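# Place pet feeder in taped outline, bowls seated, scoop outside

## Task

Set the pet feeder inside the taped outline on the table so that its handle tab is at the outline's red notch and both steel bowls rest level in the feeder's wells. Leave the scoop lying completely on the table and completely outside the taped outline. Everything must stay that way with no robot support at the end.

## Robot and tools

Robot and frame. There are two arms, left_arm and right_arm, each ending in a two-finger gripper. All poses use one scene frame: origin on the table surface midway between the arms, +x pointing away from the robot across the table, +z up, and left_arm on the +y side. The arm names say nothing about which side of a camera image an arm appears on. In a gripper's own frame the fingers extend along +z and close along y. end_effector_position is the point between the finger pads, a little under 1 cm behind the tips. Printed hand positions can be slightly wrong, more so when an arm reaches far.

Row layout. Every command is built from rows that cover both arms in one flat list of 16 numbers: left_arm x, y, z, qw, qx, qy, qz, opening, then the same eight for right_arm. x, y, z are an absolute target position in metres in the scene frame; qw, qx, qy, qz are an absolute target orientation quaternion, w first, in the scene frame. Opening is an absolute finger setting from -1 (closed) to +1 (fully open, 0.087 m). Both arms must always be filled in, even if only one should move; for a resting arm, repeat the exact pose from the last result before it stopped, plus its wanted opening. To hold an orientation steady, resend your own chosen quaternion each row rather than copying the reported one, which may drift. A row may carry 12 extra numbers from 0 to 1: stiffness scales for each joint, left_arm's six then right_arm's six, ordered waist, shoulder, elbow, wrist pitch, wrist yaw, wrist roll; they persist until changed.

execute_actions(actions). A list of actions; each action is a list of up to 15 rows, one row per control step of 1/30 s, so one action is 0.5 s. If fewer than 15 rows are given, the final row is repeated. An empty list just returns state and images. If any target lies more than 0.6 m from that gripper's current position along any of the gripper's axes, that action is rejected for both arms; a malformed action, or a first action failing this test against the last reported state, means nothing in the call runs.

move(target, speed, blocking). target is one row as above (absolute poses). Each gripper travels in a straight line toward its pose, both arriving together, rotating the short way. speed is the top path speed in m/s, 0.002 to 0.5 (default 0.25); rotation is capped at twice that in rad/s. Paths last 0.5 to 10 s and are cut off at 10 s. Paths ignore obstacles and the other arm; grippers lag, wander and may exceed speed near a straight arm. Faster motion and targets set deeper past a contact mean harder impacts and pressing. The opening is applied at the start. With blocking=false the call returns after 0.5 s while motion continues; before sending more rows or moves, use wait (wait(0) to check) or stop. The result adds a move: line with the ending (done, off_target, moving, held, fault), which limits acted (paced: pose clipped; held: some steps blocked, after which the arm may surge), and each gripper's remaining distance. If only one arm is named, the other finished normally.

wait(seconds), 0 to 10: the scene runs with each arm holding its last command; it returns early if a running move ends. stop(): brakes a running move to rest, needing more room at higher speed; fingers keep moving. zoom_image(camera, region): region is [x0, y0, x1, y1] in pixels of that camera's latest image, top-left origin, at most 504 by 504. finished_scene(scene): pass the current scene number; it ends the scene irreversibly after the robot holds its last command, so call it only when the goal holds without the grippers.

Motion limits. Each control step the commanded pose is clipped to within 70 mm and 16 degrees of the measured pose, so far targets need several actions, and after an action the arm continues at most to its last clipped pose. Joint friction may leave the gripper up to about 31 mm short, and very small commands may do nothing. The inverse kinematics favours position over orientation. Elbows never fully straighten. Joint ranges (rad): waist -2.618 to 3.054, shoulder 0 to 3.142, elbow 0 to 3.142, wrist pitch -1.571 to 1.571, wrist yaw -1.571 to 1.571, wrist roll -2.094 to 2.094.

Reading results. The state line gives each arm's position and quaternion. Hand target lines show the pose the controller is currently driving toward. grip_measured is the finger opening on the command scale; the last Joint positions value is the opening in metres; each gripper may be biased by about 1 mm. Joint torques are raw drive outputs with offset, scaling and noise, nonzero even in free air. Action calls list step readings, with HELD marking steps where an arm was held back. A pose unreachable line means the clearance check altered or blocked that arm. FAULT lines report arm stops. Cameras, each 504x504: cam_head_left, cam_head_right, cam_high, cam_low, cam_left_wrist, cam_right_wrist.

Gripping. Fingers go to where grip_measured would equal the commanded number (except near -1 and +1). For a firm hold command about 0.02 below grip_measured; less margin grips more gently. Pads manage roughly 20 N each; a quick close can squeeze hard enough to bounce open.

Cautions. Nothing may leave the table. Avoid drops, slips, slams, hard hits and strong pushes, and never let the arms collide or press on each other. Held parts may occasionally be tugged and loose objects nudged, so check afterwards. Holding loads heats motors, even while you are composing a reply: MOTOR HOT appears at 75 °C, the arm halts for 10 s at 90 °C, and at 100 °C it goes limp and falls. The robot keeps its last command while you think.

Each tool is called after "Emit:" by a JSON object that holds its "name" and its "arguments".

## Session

Emit:
{"name": "execute_actions", "arguments": {"actions": []}}

Scene clock: 0.00 s.
left_arm: end_effector_position=(+0.2248, +0.4303, +0.2153) grip_measured=+0.999 end_effector_quat_wxyz=(+0.426, +0.224, +0.854, +0.197) | right_arm: end_effector_position=(+0.5802, -0.3334, +0.1655) grip_measured=+0.992 end_effector_quat_wxyz=(-0.157, +0.683, -0.661, +0.266)
Joint positions: left_arm=[ 0.515  0.598  0.854 -0.858  0.152  0.794  0.087] | right_arm=[ 0.047  2.171  2.05  -0.838  0.155 -1.622  0.087]
Joint velocities: left_arm=[ 0.012 -0.012  0.002 -0.037 -0.037 -0.007 -0.001] | right_arm=[-0.022 -0.022 -0.002  0.051 -0.022 -0.022  0.001]
Joint torques (N m, as the arm reports them, + toward a larger angle): no reading
Motor temperatures (°C, as the motors report them): left_arm=[24 35 31 27 25 25] | right_arm=[25 23 30 29 24 25]
Hand target (left_arm): +0.225, +0.430, +0.215; +0.426, +0.224, +0.854, +0.197
Hand target (right_arm): +0.580, -0.333, +0.165; -0.157, +0.683, -0.661, +0.266
Joint stiffness scale: left_arm=[1. 1. 1. 1. 1. 1.] | right_arm=[1. 1. 1. 1. 1. 1.]

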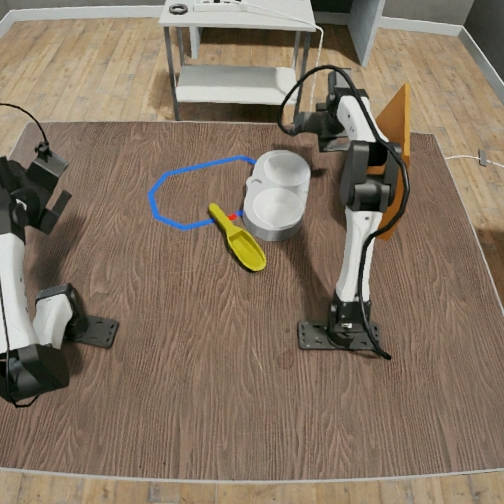

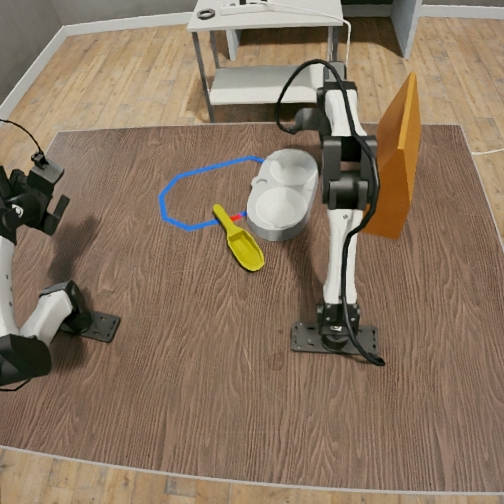

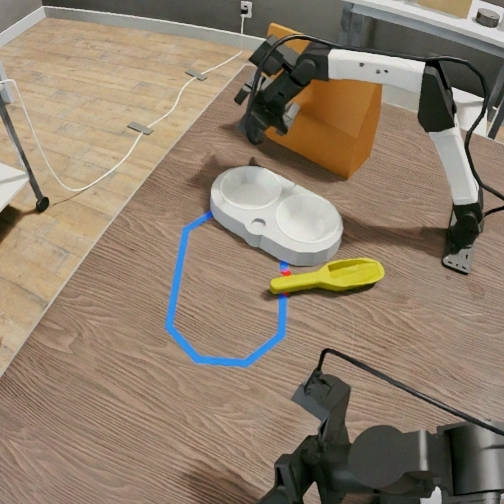

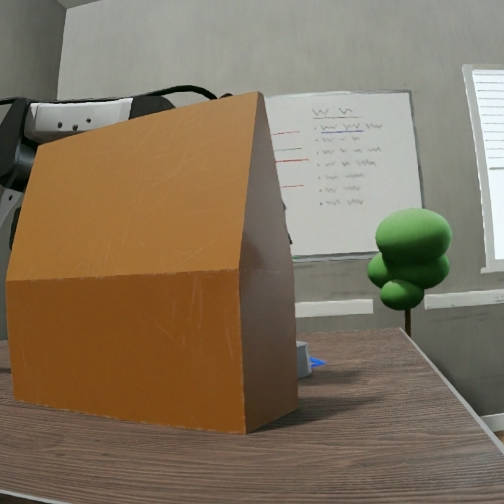

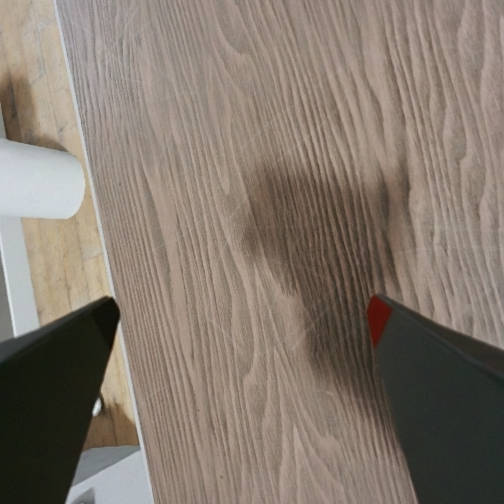

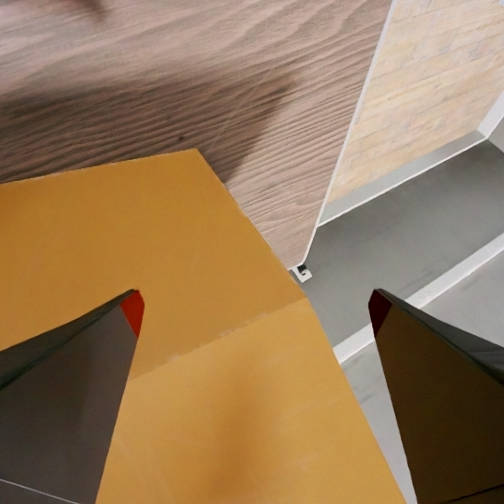

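Emit:
{"name": "move", "arguments": {"target": [0.32,0.01,0.09,0.05,-0.3,0.953,0.016,0.5,0.48,-0.17,0.2,0.2,0.07,0.977,-0.014,-0.2], "speed": 0.3}}

Scene clock: 41.80 s.
left_arm: end_effector_position=(+0.3300, +0.0188, +0.0986) grip_measured=+0.500 end_effector_quat_wxyz=(+0.058, -0.302, +0.952, +0.014) | right_arm: end_effector_position=(+0.4769, -0.1759, +0.1902) grip_measured=-0.200 end_effector_quat_wxyz=(+0.195, +0.069, +0.978, -0.021)
Joint positions: left_arm=[-0.63   2.341  2.296 -1.497 -0.116 -1.396  0.066] | right_arm=[ 0.274  2.36   2.699 -1.548  0.163  0.368  0.035]
Joint velocities: left_arm=[-0.017  0.017 -0.012 -0.037 -0.007 -0.007  0.001] | right_arm=[ 0.007 -0.002 -0.007  0.007 -0.037  0.022  0.   ]
Joint torques (N m, as the arm reports them, + toward a larger angle): left_arm=[ -0.28 -12.64   7.44   0.24   0.    -0.2 ] | right_arm=[ 0.63 -9.73  9.48  0.85 -0.05  0.07]
Motor temperatures (°C, as the motors report them): left_arm=[24 35 35 32 25 25] | right_arm=[25 37 35 31 24 25]
Hand target (left_arm): +0.326, +0.016, +0.095; +0.052, -0.301, +0.952, +0.021
Hand target (right_arm): +0.477, -0.170, +0.198; +0.205, +0.070, +0.976, -0.011
Off the commanded pose (left_arm): 0.016 m, 1 deg.
Off the commanded pose (right_arm): 0.012 m, 1 deg.
Joint stiffness scale: left_arm=[1. 1. 1. 1. 1. 1.] | right_arm=[1. 1. 1. 1. 1. 1.]
joint sent to its limit (right arm) — the command would take joint 4 (wrist pitch) past its lower limit, so that joint was sent only as far as its limit.
move: off_target (left_arm, right_arm)

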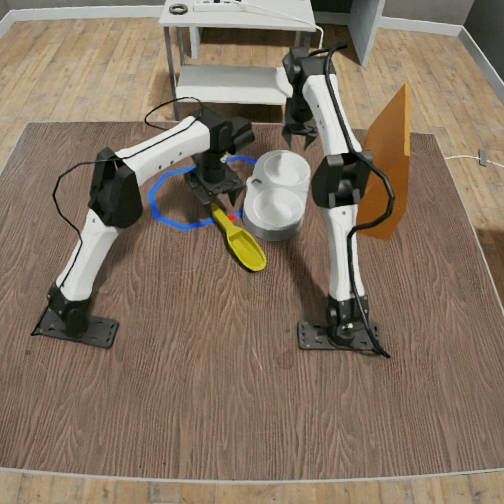

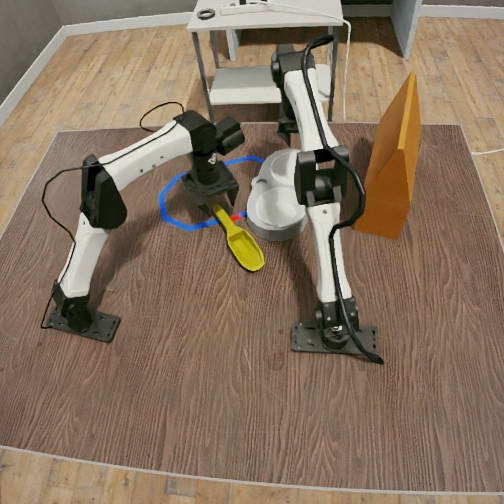

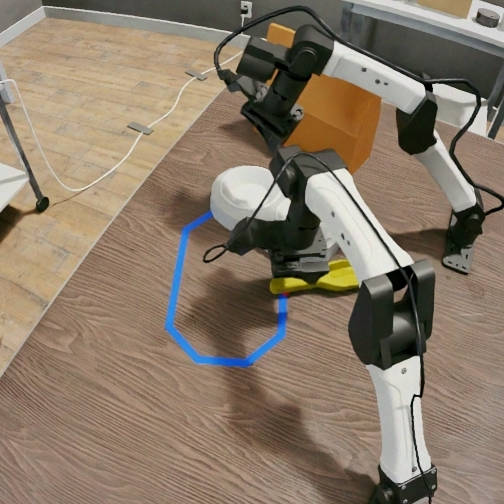

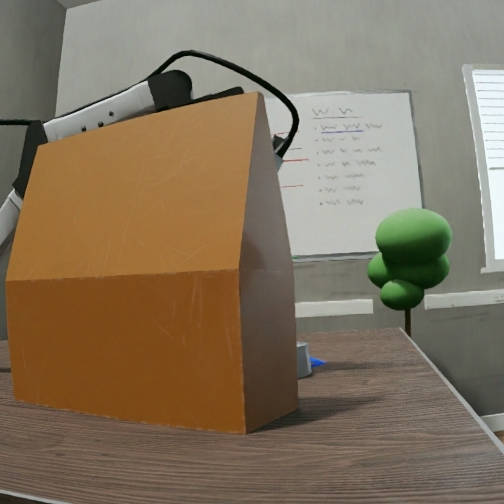

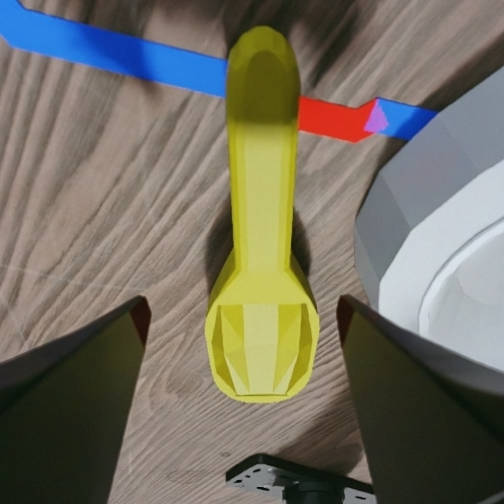

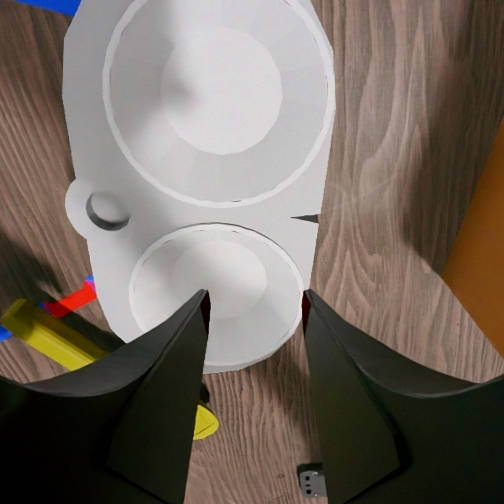

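Emit:
{"name": "move", "arguments": {"target": [0.319,-0.004,0.006,0.05,-0.3,0.953,0.016,0.2,0.48,-0.17,0.2,0.2,0.07,0.977,-0.014,-0.2], "speed": 0.12}}

Scene clock: 54.60 s.
left_arm: end_effector_position=(+0.3237, -0.0017, +0.0168) grip_measured=+0.200 end_effector_quat_wxyz=(+0.054, -0.300, +0.952, +0.012) | right_arm: end_effector_position=(+0.4790, -0.1753, +0.1960) grip_measured=-0.200 end_effector_quat_wxyz=(+0.205, +0.070, +0.976, -0.018)
Joint positions: left_arm=[-0.667  2.38   2.036 -1.202 -0.108 -1.43   0.052] | right_arm=[ 0.274  2.361  2.723 -1.55   0.163  0.369  0.035]
Joint velocities: left_arm=[-0.007 -0.007  0.002  0.037 -0.051  0.051  0.   ] | right_arm=[ 0.012 -0.002 -0.012 -0.007  0.007  0.022 -0.   ]
Joint torques (N m, as the arm reports them, + toward a larger angle): left_arm=[ -0.25 -13.69   4.47   0.59   0.03  -0.17] | right_arm=[ 0.65 -9.33  8.69  0.96 -0.06 -0.01]
Motor temperatures (°C, as the motors report them): left_arm=[24 40 37 30 25 25] | right_arm=[25 39 37 31 24 25]
Hand target (left_arm): +0.319, -0.004, +0.006; +0.050, -0.300, +0.953, +0.016
Hand target (right_arm): +0.479, -0.170, +0.200; +0.210, +0.069, +0.975, -0.011
Off the commanded pose (left_arm): 0.012 m, 1 deg.
Off the commanded pose (right_arm): 0.007 m, 1 deg.
Joint stiffness scale: left_arm=[1. 1. 1. 1. 1. 1.] | right_arm=[1. 1. 1. 1. 1. 1.]
joint sent to its limit (right arm) — the command would take joint 4 (wrist pitch) past its lower limit, so that joint was sent only as far as its limit.
move: off_target (left_arm)

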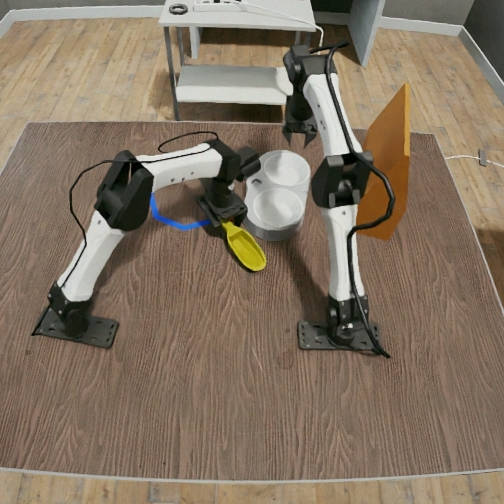

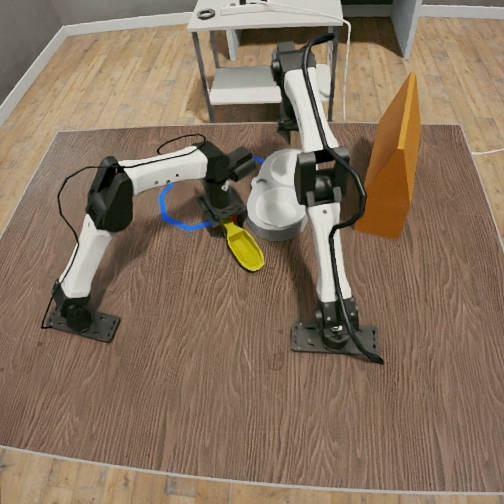

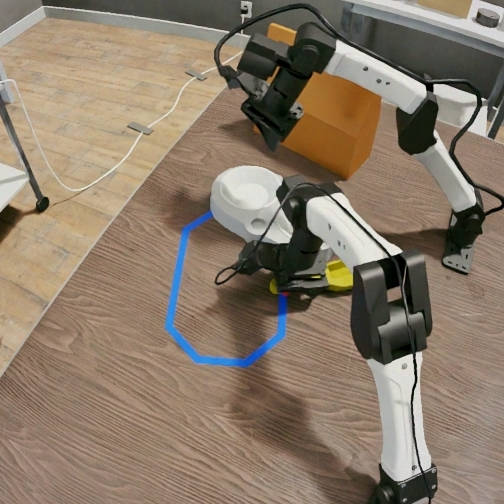

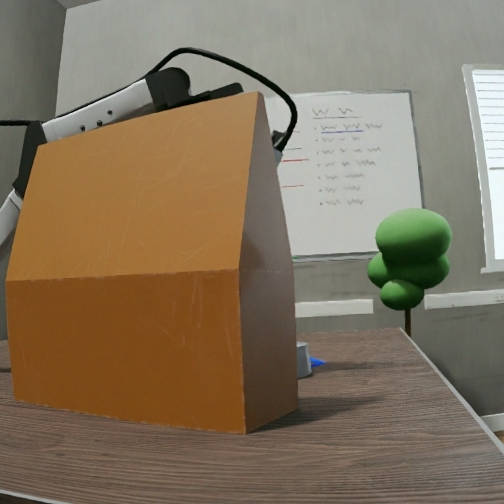

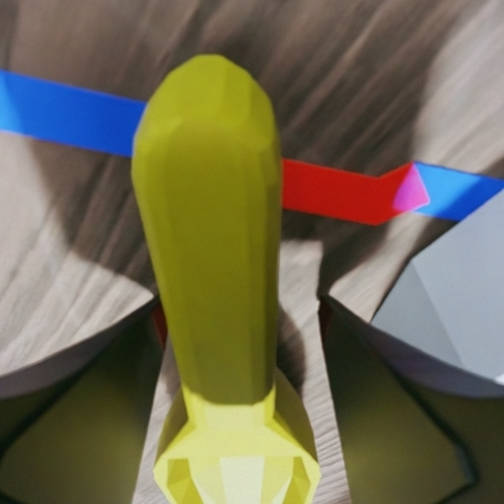

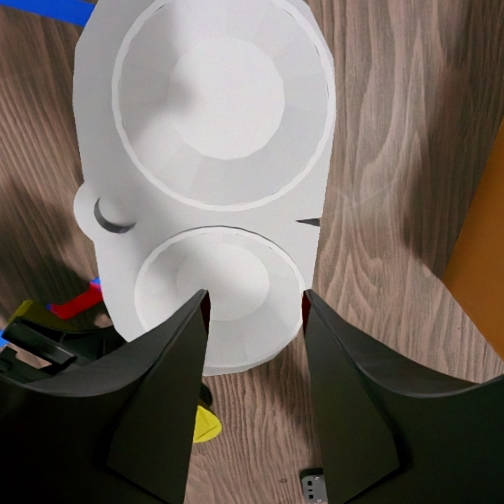

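Emit:
{"name": "execute_actions", "arguments": {"actions": [[[0.319,0.0,0.006,0.05,-0.3,0.953,0.016,-0.15,0.48,-0.17,0.2,0.2,0.07,0.977,-0.014,-0.2]],[[0.319,0.0,0.006,0.05,-0.3,0.953,0.016,-0.45,0.48,-0.17,0.2,0.2,0.07,0.977,-0.014,-0.2]]]}}

Emit:
{"name": "move", "arguments": {"target": [0.30,0.02,0.055,0.05,-0.3,0.953,0.016,-0.45,0.48,-0.17,0.2,0.2,0.07,0.977,-0.014,-0.2], "speed": 0.12}}

Scene clock: 67.37 s.
left_arm: end_effector_position=(+0.3228, -0.0012, +0.0132) grip_measured=-0.433 end_effector_quat_wxyz=(+0.053, -0.300, +0.952, +0.013) | right_arm: end_effector_position=(+0.4790, -0.1753, +0.1960) grip_measured=-0.200 end_effector_quat_wxyz=(+0.205, +0.070, +0.976, -0.018)
Joint positions: left_arm=[-0.667  2.38   2.022 -1.19  -0.106 -1.431  0.025] | right_arm=[ 0.274  2.361  2.723 -1.55   0.163  0.369  0.035]
Joint velocities: left_arm=[-0.007 -0.002  0.002  0.022 -0.007 -0.037  0.002] | right_arm=[-0.007 -0.002 -0.027  0.066 -0.022 -0.022  0.   ]
Joint torques (N m, as the arm reports them, + toward a larger angle): left_arm=[  0.04 -15.05   3.52   0.6    0.04  -0.1 ] | right_arm=[ 0.59 -9.47  9.05  0.92 -0.01  0.05]
Motor temperatures (°C, as the motors report them): left_arm=[24 45 36 29 25 25] | right_arm=[25 40 38 30 24 25]
Hand target (left_arm): +0.319, +0.000, +0.006; +0.050, -0.300, +0.953, +0.016
Hand target (right_arm): +0.479, -0.170, +0.200; +0.210, +0.070, +0.975, -0.011
Off the commanded pose (left_arm): 0.008 m, 1 deg.
Off the commanded pose (right_arm): 0.007 m, 1 deg.
Joint stiffness scale: left_arm=[1. 1. 1. 1. 1. 1.] | right_arm=[1. 1. 1. 1. 1. 1.]
joint sent to its limit (right arm) — the command would take joint 4 (wrist pitch) past its lower limit, so that joint was sent only as far as its limit.
Step readings (end_effector_position; steps 1 to 15: 1st action; 16 to 30: 2nd action):
0: left_arm (+0.3240, -0.0020, +0.0168) | right_arm (+0.4790, -0.1753, +0.1960)
1: left_arm (+0.3238, -0.0018, +0.0158) | right_arm (+0.4790, -0.1753, +0.1960)
2: left_arm (+0.3234, -0.0014, +0.0148) | right_arm (+0.4790, -0.1753, +0.1960)
4: left_arm (+0.3228, -0.0010, +0.0132) | right_arm (+0.4790, -0.1753, +0.1960)
8: left_arm (+0.3232, -0.0014, +0.0132) | right_arm (+0.4790, -0.1753, +0.1960)
15: left_arm (+0.3232, -0.0014, +0.0132) | right_arm (+0.4790, -0.1753, +0.1960)
16: left_arm (+0.3231, -0.0012, +0.0132) | right_arm (+0.4790, -0.1753, +0.1960)
17: left_arm (+0.3229, -0.0012, +0.0132) | right_arm (+0.4790, -0.1753, +0.1960)
19: left_arm (+0.3228, -0.0012, +0.0132) | right_arm (+0.4790, -0.1753, +0.1960)
23: left_arm (+0.3228, -0.0012, +0.0132) | right_arm (+0.4790, -0.1753, +0.1960)
30: end_effector_position above

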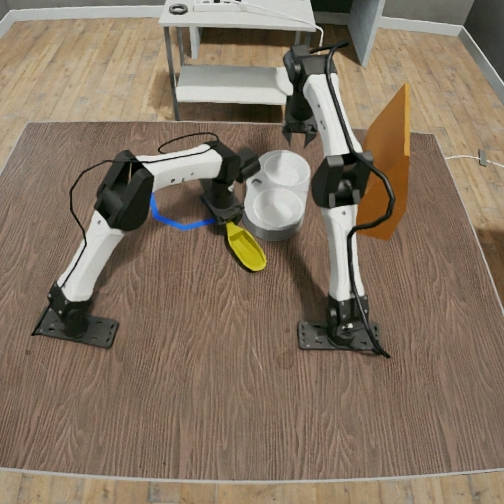

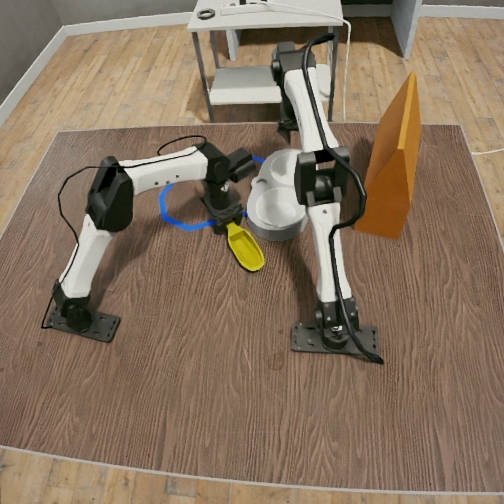

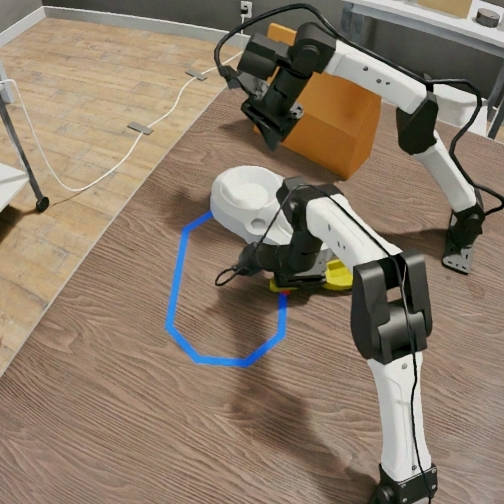

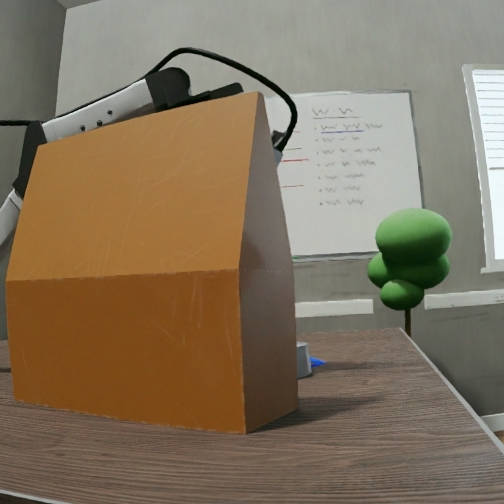

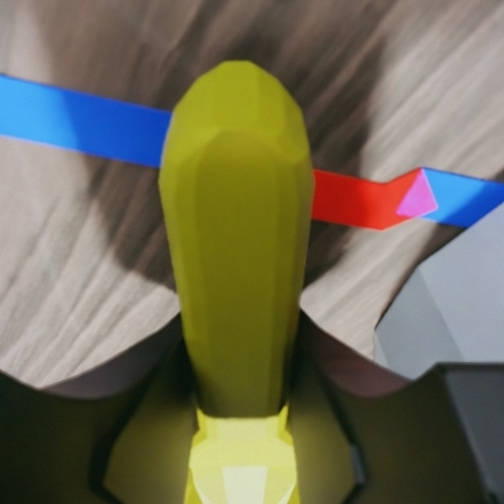

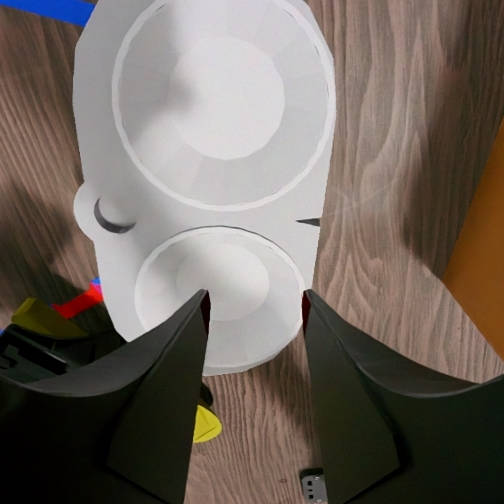

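Scene clock: 68.20 s.
left_arm: end_effector_position=(+0.3089, +0.0137, +0.0544) grip_measured=-0.433 end_effector_quat_wxyz=(+0.057, -0.301, +0.952, +0.004) | right_arm: end_effector_position=(+0.4790, -0.1753, +0.1960) grip_measured=-0.200 end_effector_quat_wxyz=(+0.205, +0.070, +0.976, -0.018)
Joint positions: left_arm=[-0.667  2.243  1.952 -1.239 -0.106 -1.431  0.025] | right_arm=[ 0.274  2.361  2.723 -1.55   0.163  0.369  0.035]
Joint velocities: left_arm=[-0.027 -0.007  0.012  0.022 -0.007 -0.022 -0.001] | right_arm=[-0.002 -0.022 -0.002 -0.081 -0.022 -0.051  0.   ]
Joint torques (N m, as the arm reports them, + toward a larger angle): left_arm=[ -0.15 -15.38   3.88   0.21   0.    -0.1 ] | right_arm=[ 0.79 -9.19  8.57  0.95 -0.12  0.07]
Motor temperatures (°C, as the motors report them): left_arm=[24 45 36 29 25 25] | right_arm=[25 40 38 30 24 25]
Hand target (left_arm): +0.300, +0.020, +0.055; +0.050, -0.300, +0.953, +0.016
Hand target (right_arm): +0.479, -0.170, +0.200; +0.210, +0.070, +0.975, -0.011
Off the commanded pose (left_arm): 0.011 m, 2 deg.
Off the commanded pose (right_arm): 0.007 m, 1 deg.
Joint stiffness scale: left_arm=[1. 1. 1. 1. 1. 1.] | right_arm=[1. 1. 1. 1. 1. 1.]
joint sent to its limit (right arm) — the command would take joint 4 (wrist pitch) past its lower limit, so that joint was sent only as far as its limit.
move: off_target (left_arm)

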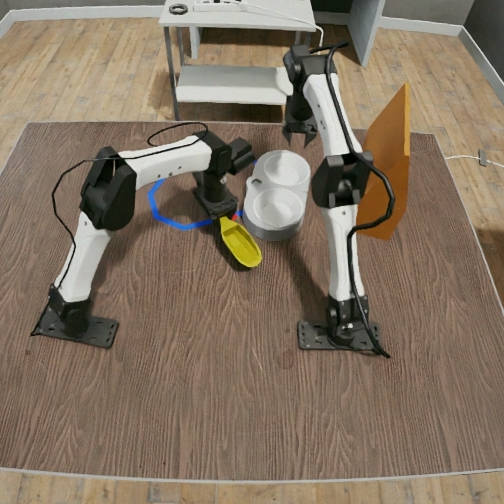

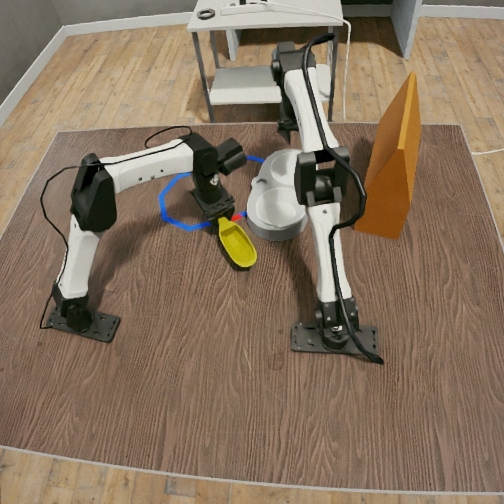

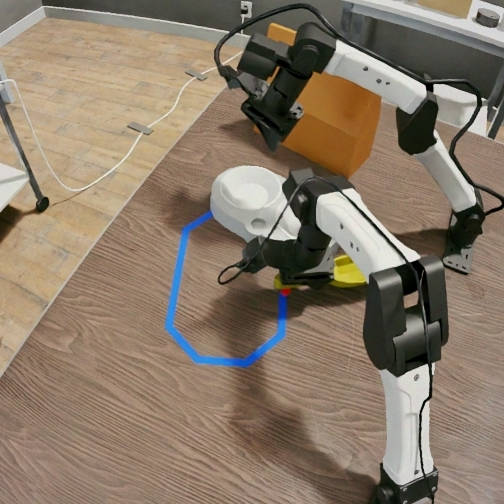

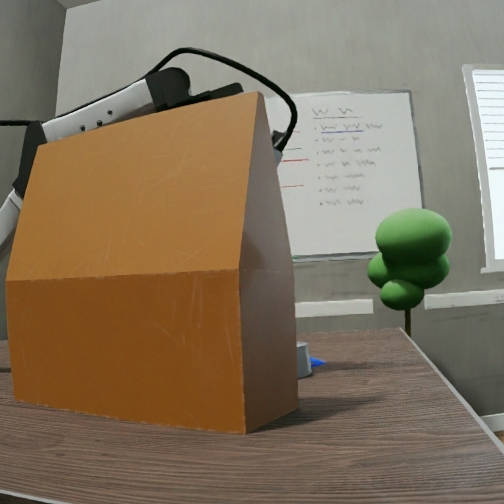

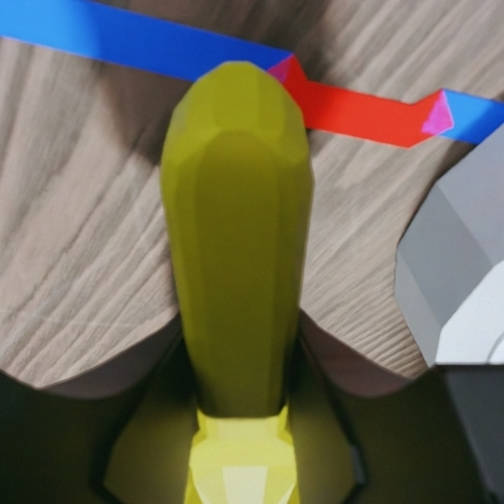

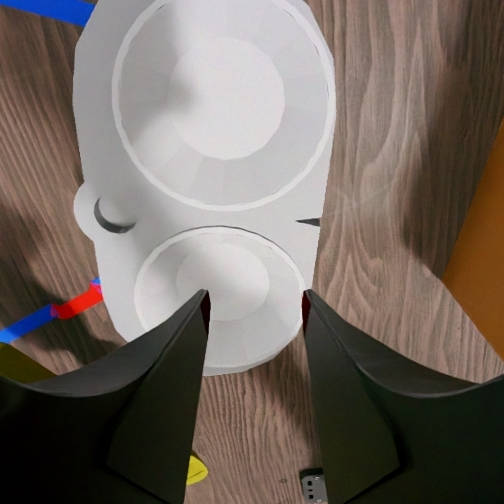

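Emit:
{"name": "move", "arguments": {"target": [0.19,0.13,0.04,0.05,-0.3,0.953,0.016,-0.46,0.475,-0.08,0.13,0.15,0.069,0.986,-0.01,-0.2], "speed": 0.2}}

Emit:
{"name": "move", "arguments": {"target": [0.185,0.13,0.004,0.05,-0.3,0.953,0.016,-0.46,0.472,-0.044,0.08,0.15,0.069,0.986,-0.01,-0.2], "speed": 0.08}}

Scene clock: 82.93 s.
left_arm: end_effector_position=(+0.1922, +0.1299, +0.0364) grip_measured=-0.432 end_effector_quat_wxyz=(+0.052, -0.299, +0.952, +0.026) | right_arm: end_effector_position=(+0.4718, -0.0817, +0.1243) grip_measured=-0.200 end_effector_quat_wxyz=(+0.155, +0.065, +0.986, -0.010)
Joint positions: left_arm=[-0.695  1.671  1.08  -0.985 -0.116 -1.458  0.025] | right_arm=[ 0.448  2.564  2.81  -1.551  0.163  0.541  0.035]
Joint velocities: left_arm=[-0.002 -0.012 -0.002 -0.007 -0.007 -0.022 -0.   ] | right_arm=[-0.002  0.017  0.002  0.007  0.022 -0.007  0.001]
Joint torques (N m, as the arm reports them, + toward a larger angle): left_arm=[ -0.28 -10.18   4.29   0.41   0.03  -0.16] | right_arm=[  0.02 -10.86   8.71   0.71  -0.03   0.1 ]
Motor temperatures (°C, as the motors report them): left_arm=[24 50 35 29 25 25] | right_arm=[25 41 38 30 24 25]
Hand target (left_arm): +0.188, +0.128, +0.039; +0.050, -0.300, +0.953, +0.016
Hand target (right_arm): +0.473, -0.079, +0.129; +0.161, +0.069, +0.985, -0.003
Off the commanded pose (left_arm): 0.004 m, 1 deg.
Off the commanded pose (right_arm): 0.007 m, 1 deg.
Joint stiffness scale: left_arm=[1. 1. 1. 1. 1. 1.] | right_arm=[1. 1. 1. 1. 1. 1.]
joint sent to its limit (right arm) — the command would take joint 4 (wrist pitch) past its lower limit, so that joint was sent only as far as its limit.
move: done

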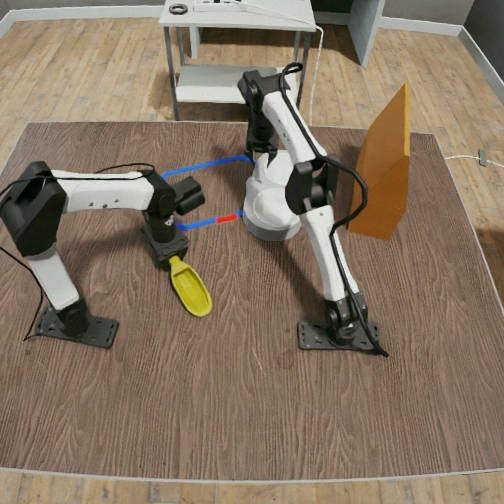

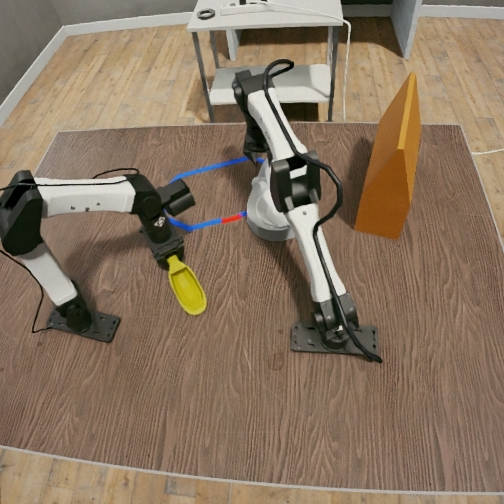

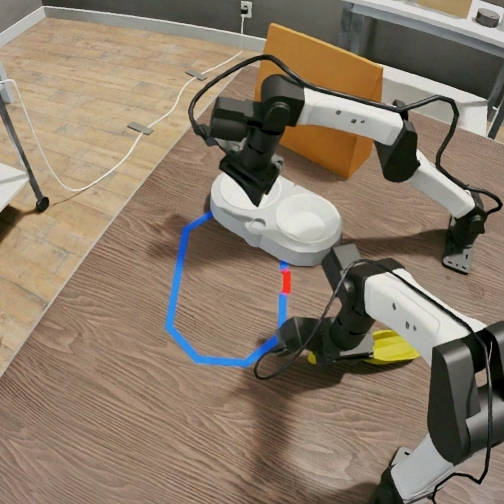

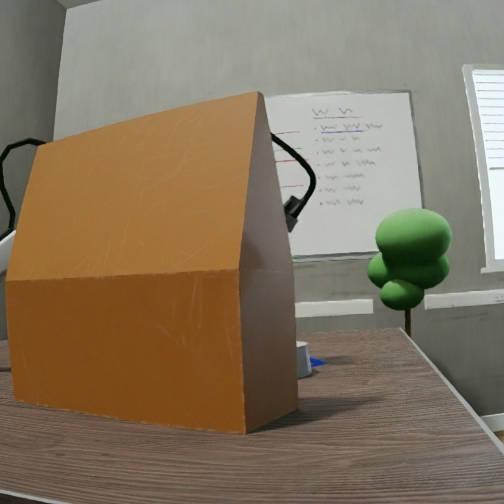

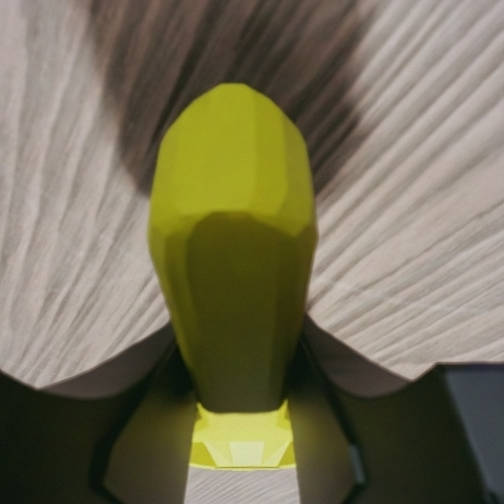

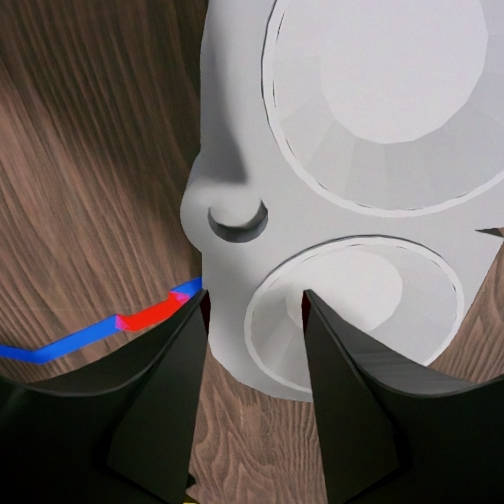

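Scene clock: 84.20 s.
left_arm: end_effector_position=(+0.1871, +0.1268, +0.0173) grip_measured=-0.432 end_effector_quat_wxyz=(+0.043, -0.300, +0.953, +0.006) | right_arm: end_effector_position=(+0.4700, -0.0458, +0.0826) grip_measured=-0.200 end_effector_quat_wxyz=(+0.143, +0.066, +0.987, -0.008)
Joint positions: left_arm=[-0.695  1.671  0.995 -0.871 -0.083 -1.458  0.025] | right_arm=[ 0.51   2.605  2.714 -1.442  0.164  0.607  0.035]
Joint velocities: left_arm=[-0.017 -0.017 -0.007  0.051 -0.037  0.022 -0.   ] | right_arm=[ 0.022 -0.012 -0.012  0.051 -0.051  0.051 -0.   ]
Joint torques (N m, as the arm reports them, + toward a larger angle): left_arm=[-0.66 -6.1   2.93  0.8  -0.16 -0.22] | right_arm=[  0.36 -11.75   5.19   0.89   0.21   0.06]
Motor temperatures (°C, as the motors report them): left_arm=[24 49 35 29 25 25] | right_arm=[25 41 38 30 24 25]
Hand target (left_arm): +0.185, +0.130, +0.005; +0.050, -0.300, +0.953, +0.016
Hand target (right_arm): +0.472, -0.044, +0.080; +0.149, +0.069, +0.986, -0.010
Off the commanded pose (left_arm): 0.014 m, 1 deg.
Off the commanded pose (right_arm): 0.004 m, 1 deg.
Joint stiffness scale: left_arm=[1. 1. 1. 1. 1. 1.] | right_arm=[1. 1. 1. 1. 1. 1.]
move: off_target (left_arm)

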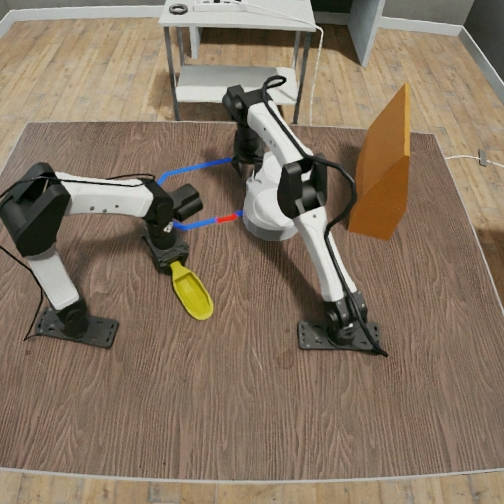

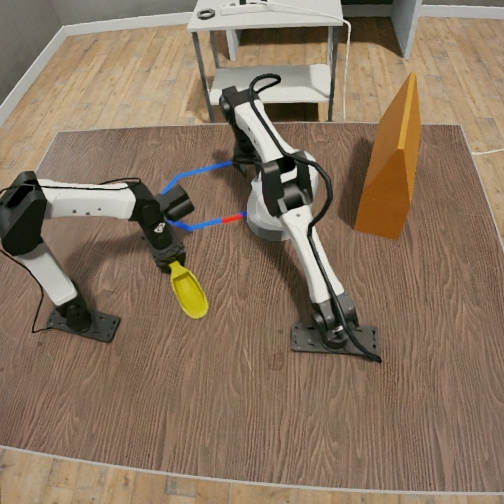

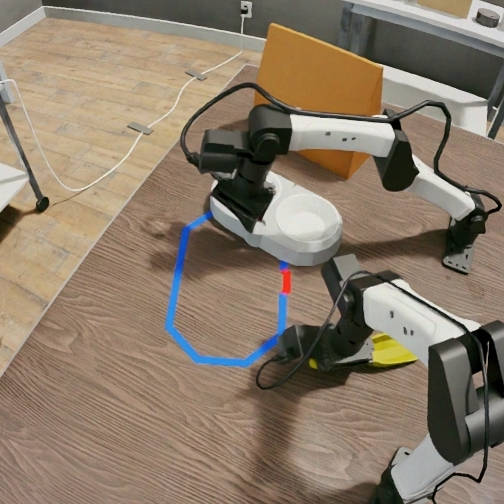

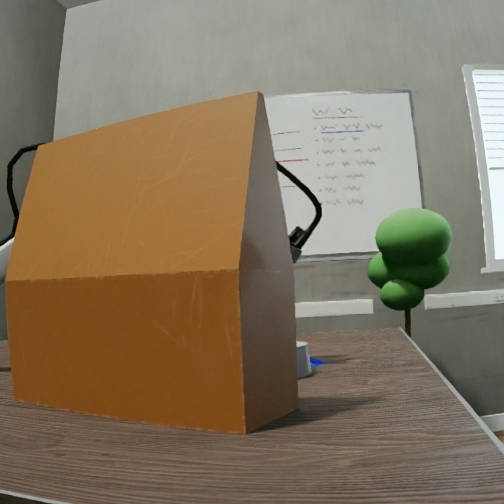

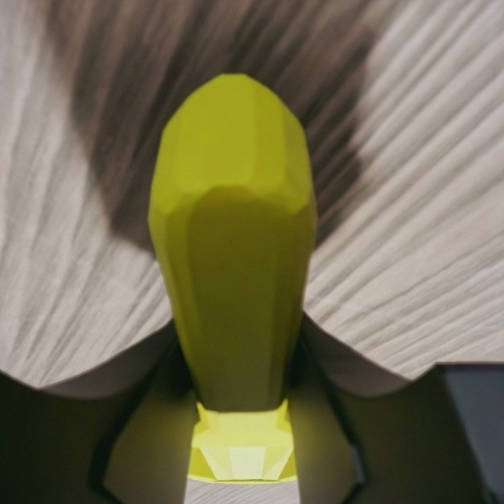

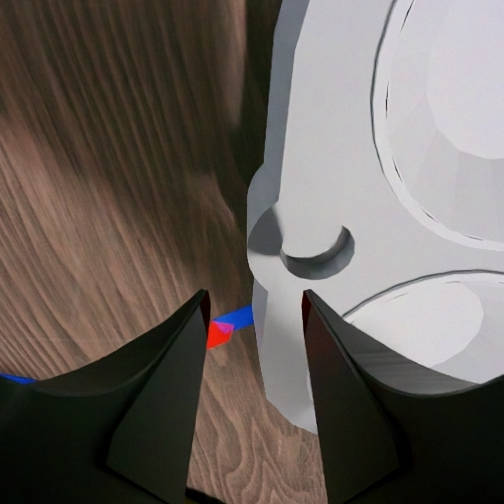

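Emit:
{"name": "move", "arguments": {"target": [0.185,0.13,0.008,0.05,-0.3,0.953,0.016,0.1,0.470,-0.056,0.04,0.15,0.069,0.986,-0.01,-0.2], "speed": 0.05}}

Scene clock: 91.53 s.
left_arm: end_effector_position=(+0.1895, +0.1274, +0.0169) grip_measured=+0.100 end_effector_quat_wxyz=(+0.049, -0.302, +0.952, +0.007) | right_arm: end_effector_position=(+0.4631, -0.0500, +0.0579) grip_measured=-0.200 end_effector_quat_wxyz=(+0.147, +0.066, +0.987, -0.006)
Joint positions: left_arm=[-0.695  1.671  0.995 -0.867 -0.095 -1.462  0.048] | right_arm=[ 0.509  2.447  2.314 -1.192  0.165  0.605  0.035]
Joint velocities: left_arm=[-0.007  0.002 -0.012 -0.037 -0.007  0.022  0.001] | right_arm=[-0.007 -0.017 -0.046  0.022 -0.051 -0.037 -0.001]
Joint torques (N m, as the arm reports them, + toward a larger angle): left_arm=[-0.62 -6.84  3.65  0.59 -0.04 -0.15] | right_arm=[-0.93 -9.79  3.92  1.38  0.13 -0.16]
Motor temperatures (°C, as the motors report them): left_arm=[24 47 34 29 25 25] | right_arm=[25 44 37 30 24 25]
Hand target (left_arm): +0.185, +0.130, +0.008; +0.050, -0.300, +0.953, +0.016
Hand target (right_arm): +0.470, -0.056, +0.041; +0.149, +0.069, +0.986, -0.011
Off the commanded pose (left_arm): 0.010 m, 1 deg.
Off the commanded pose (right_arm): 0.020 m, 1 deg.
Joint stiffness scale: left_arm=[1. 1. 1. 1. 1. 1.] | right_arm=[1. 1. 1. 1. 1. 1.]
move: off_target (right_arm)

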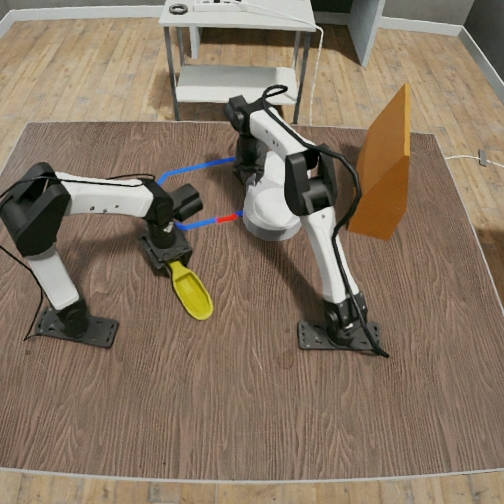

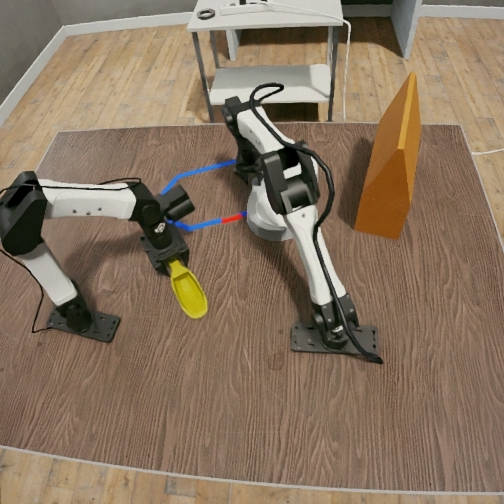

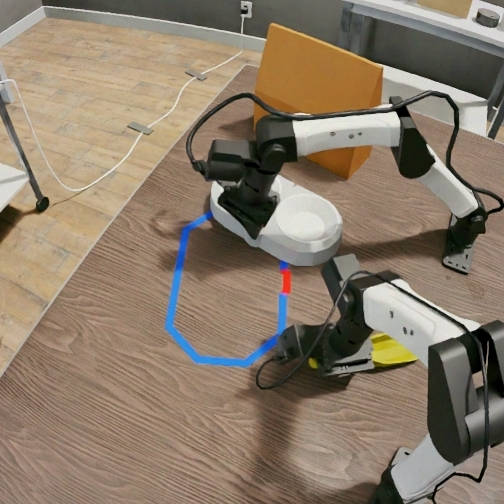

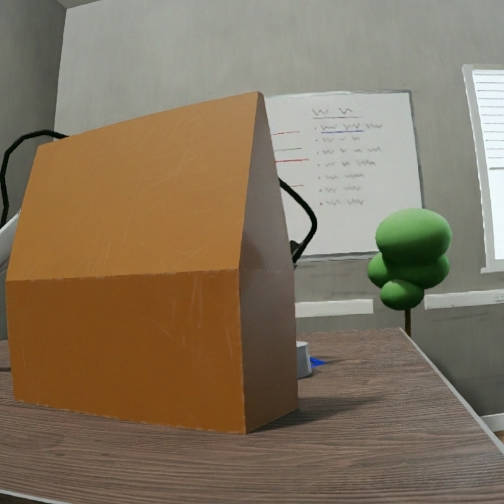

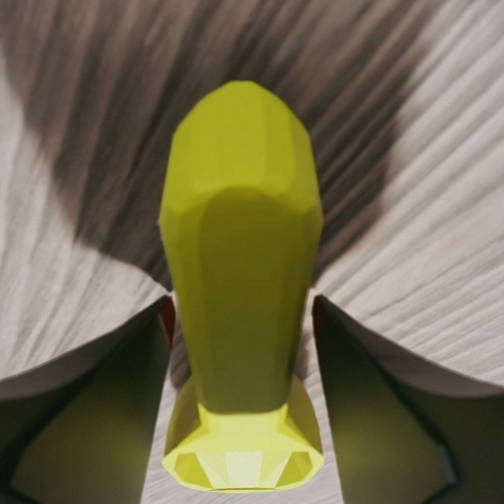

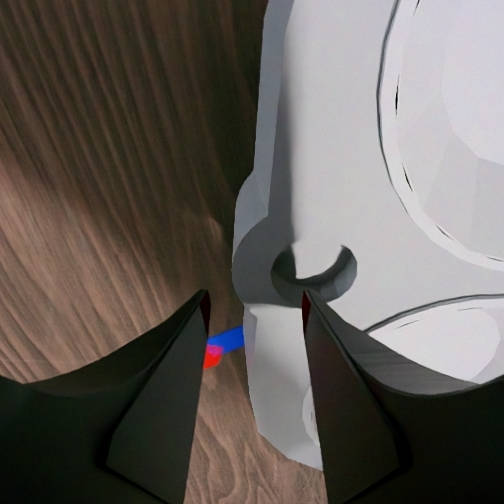

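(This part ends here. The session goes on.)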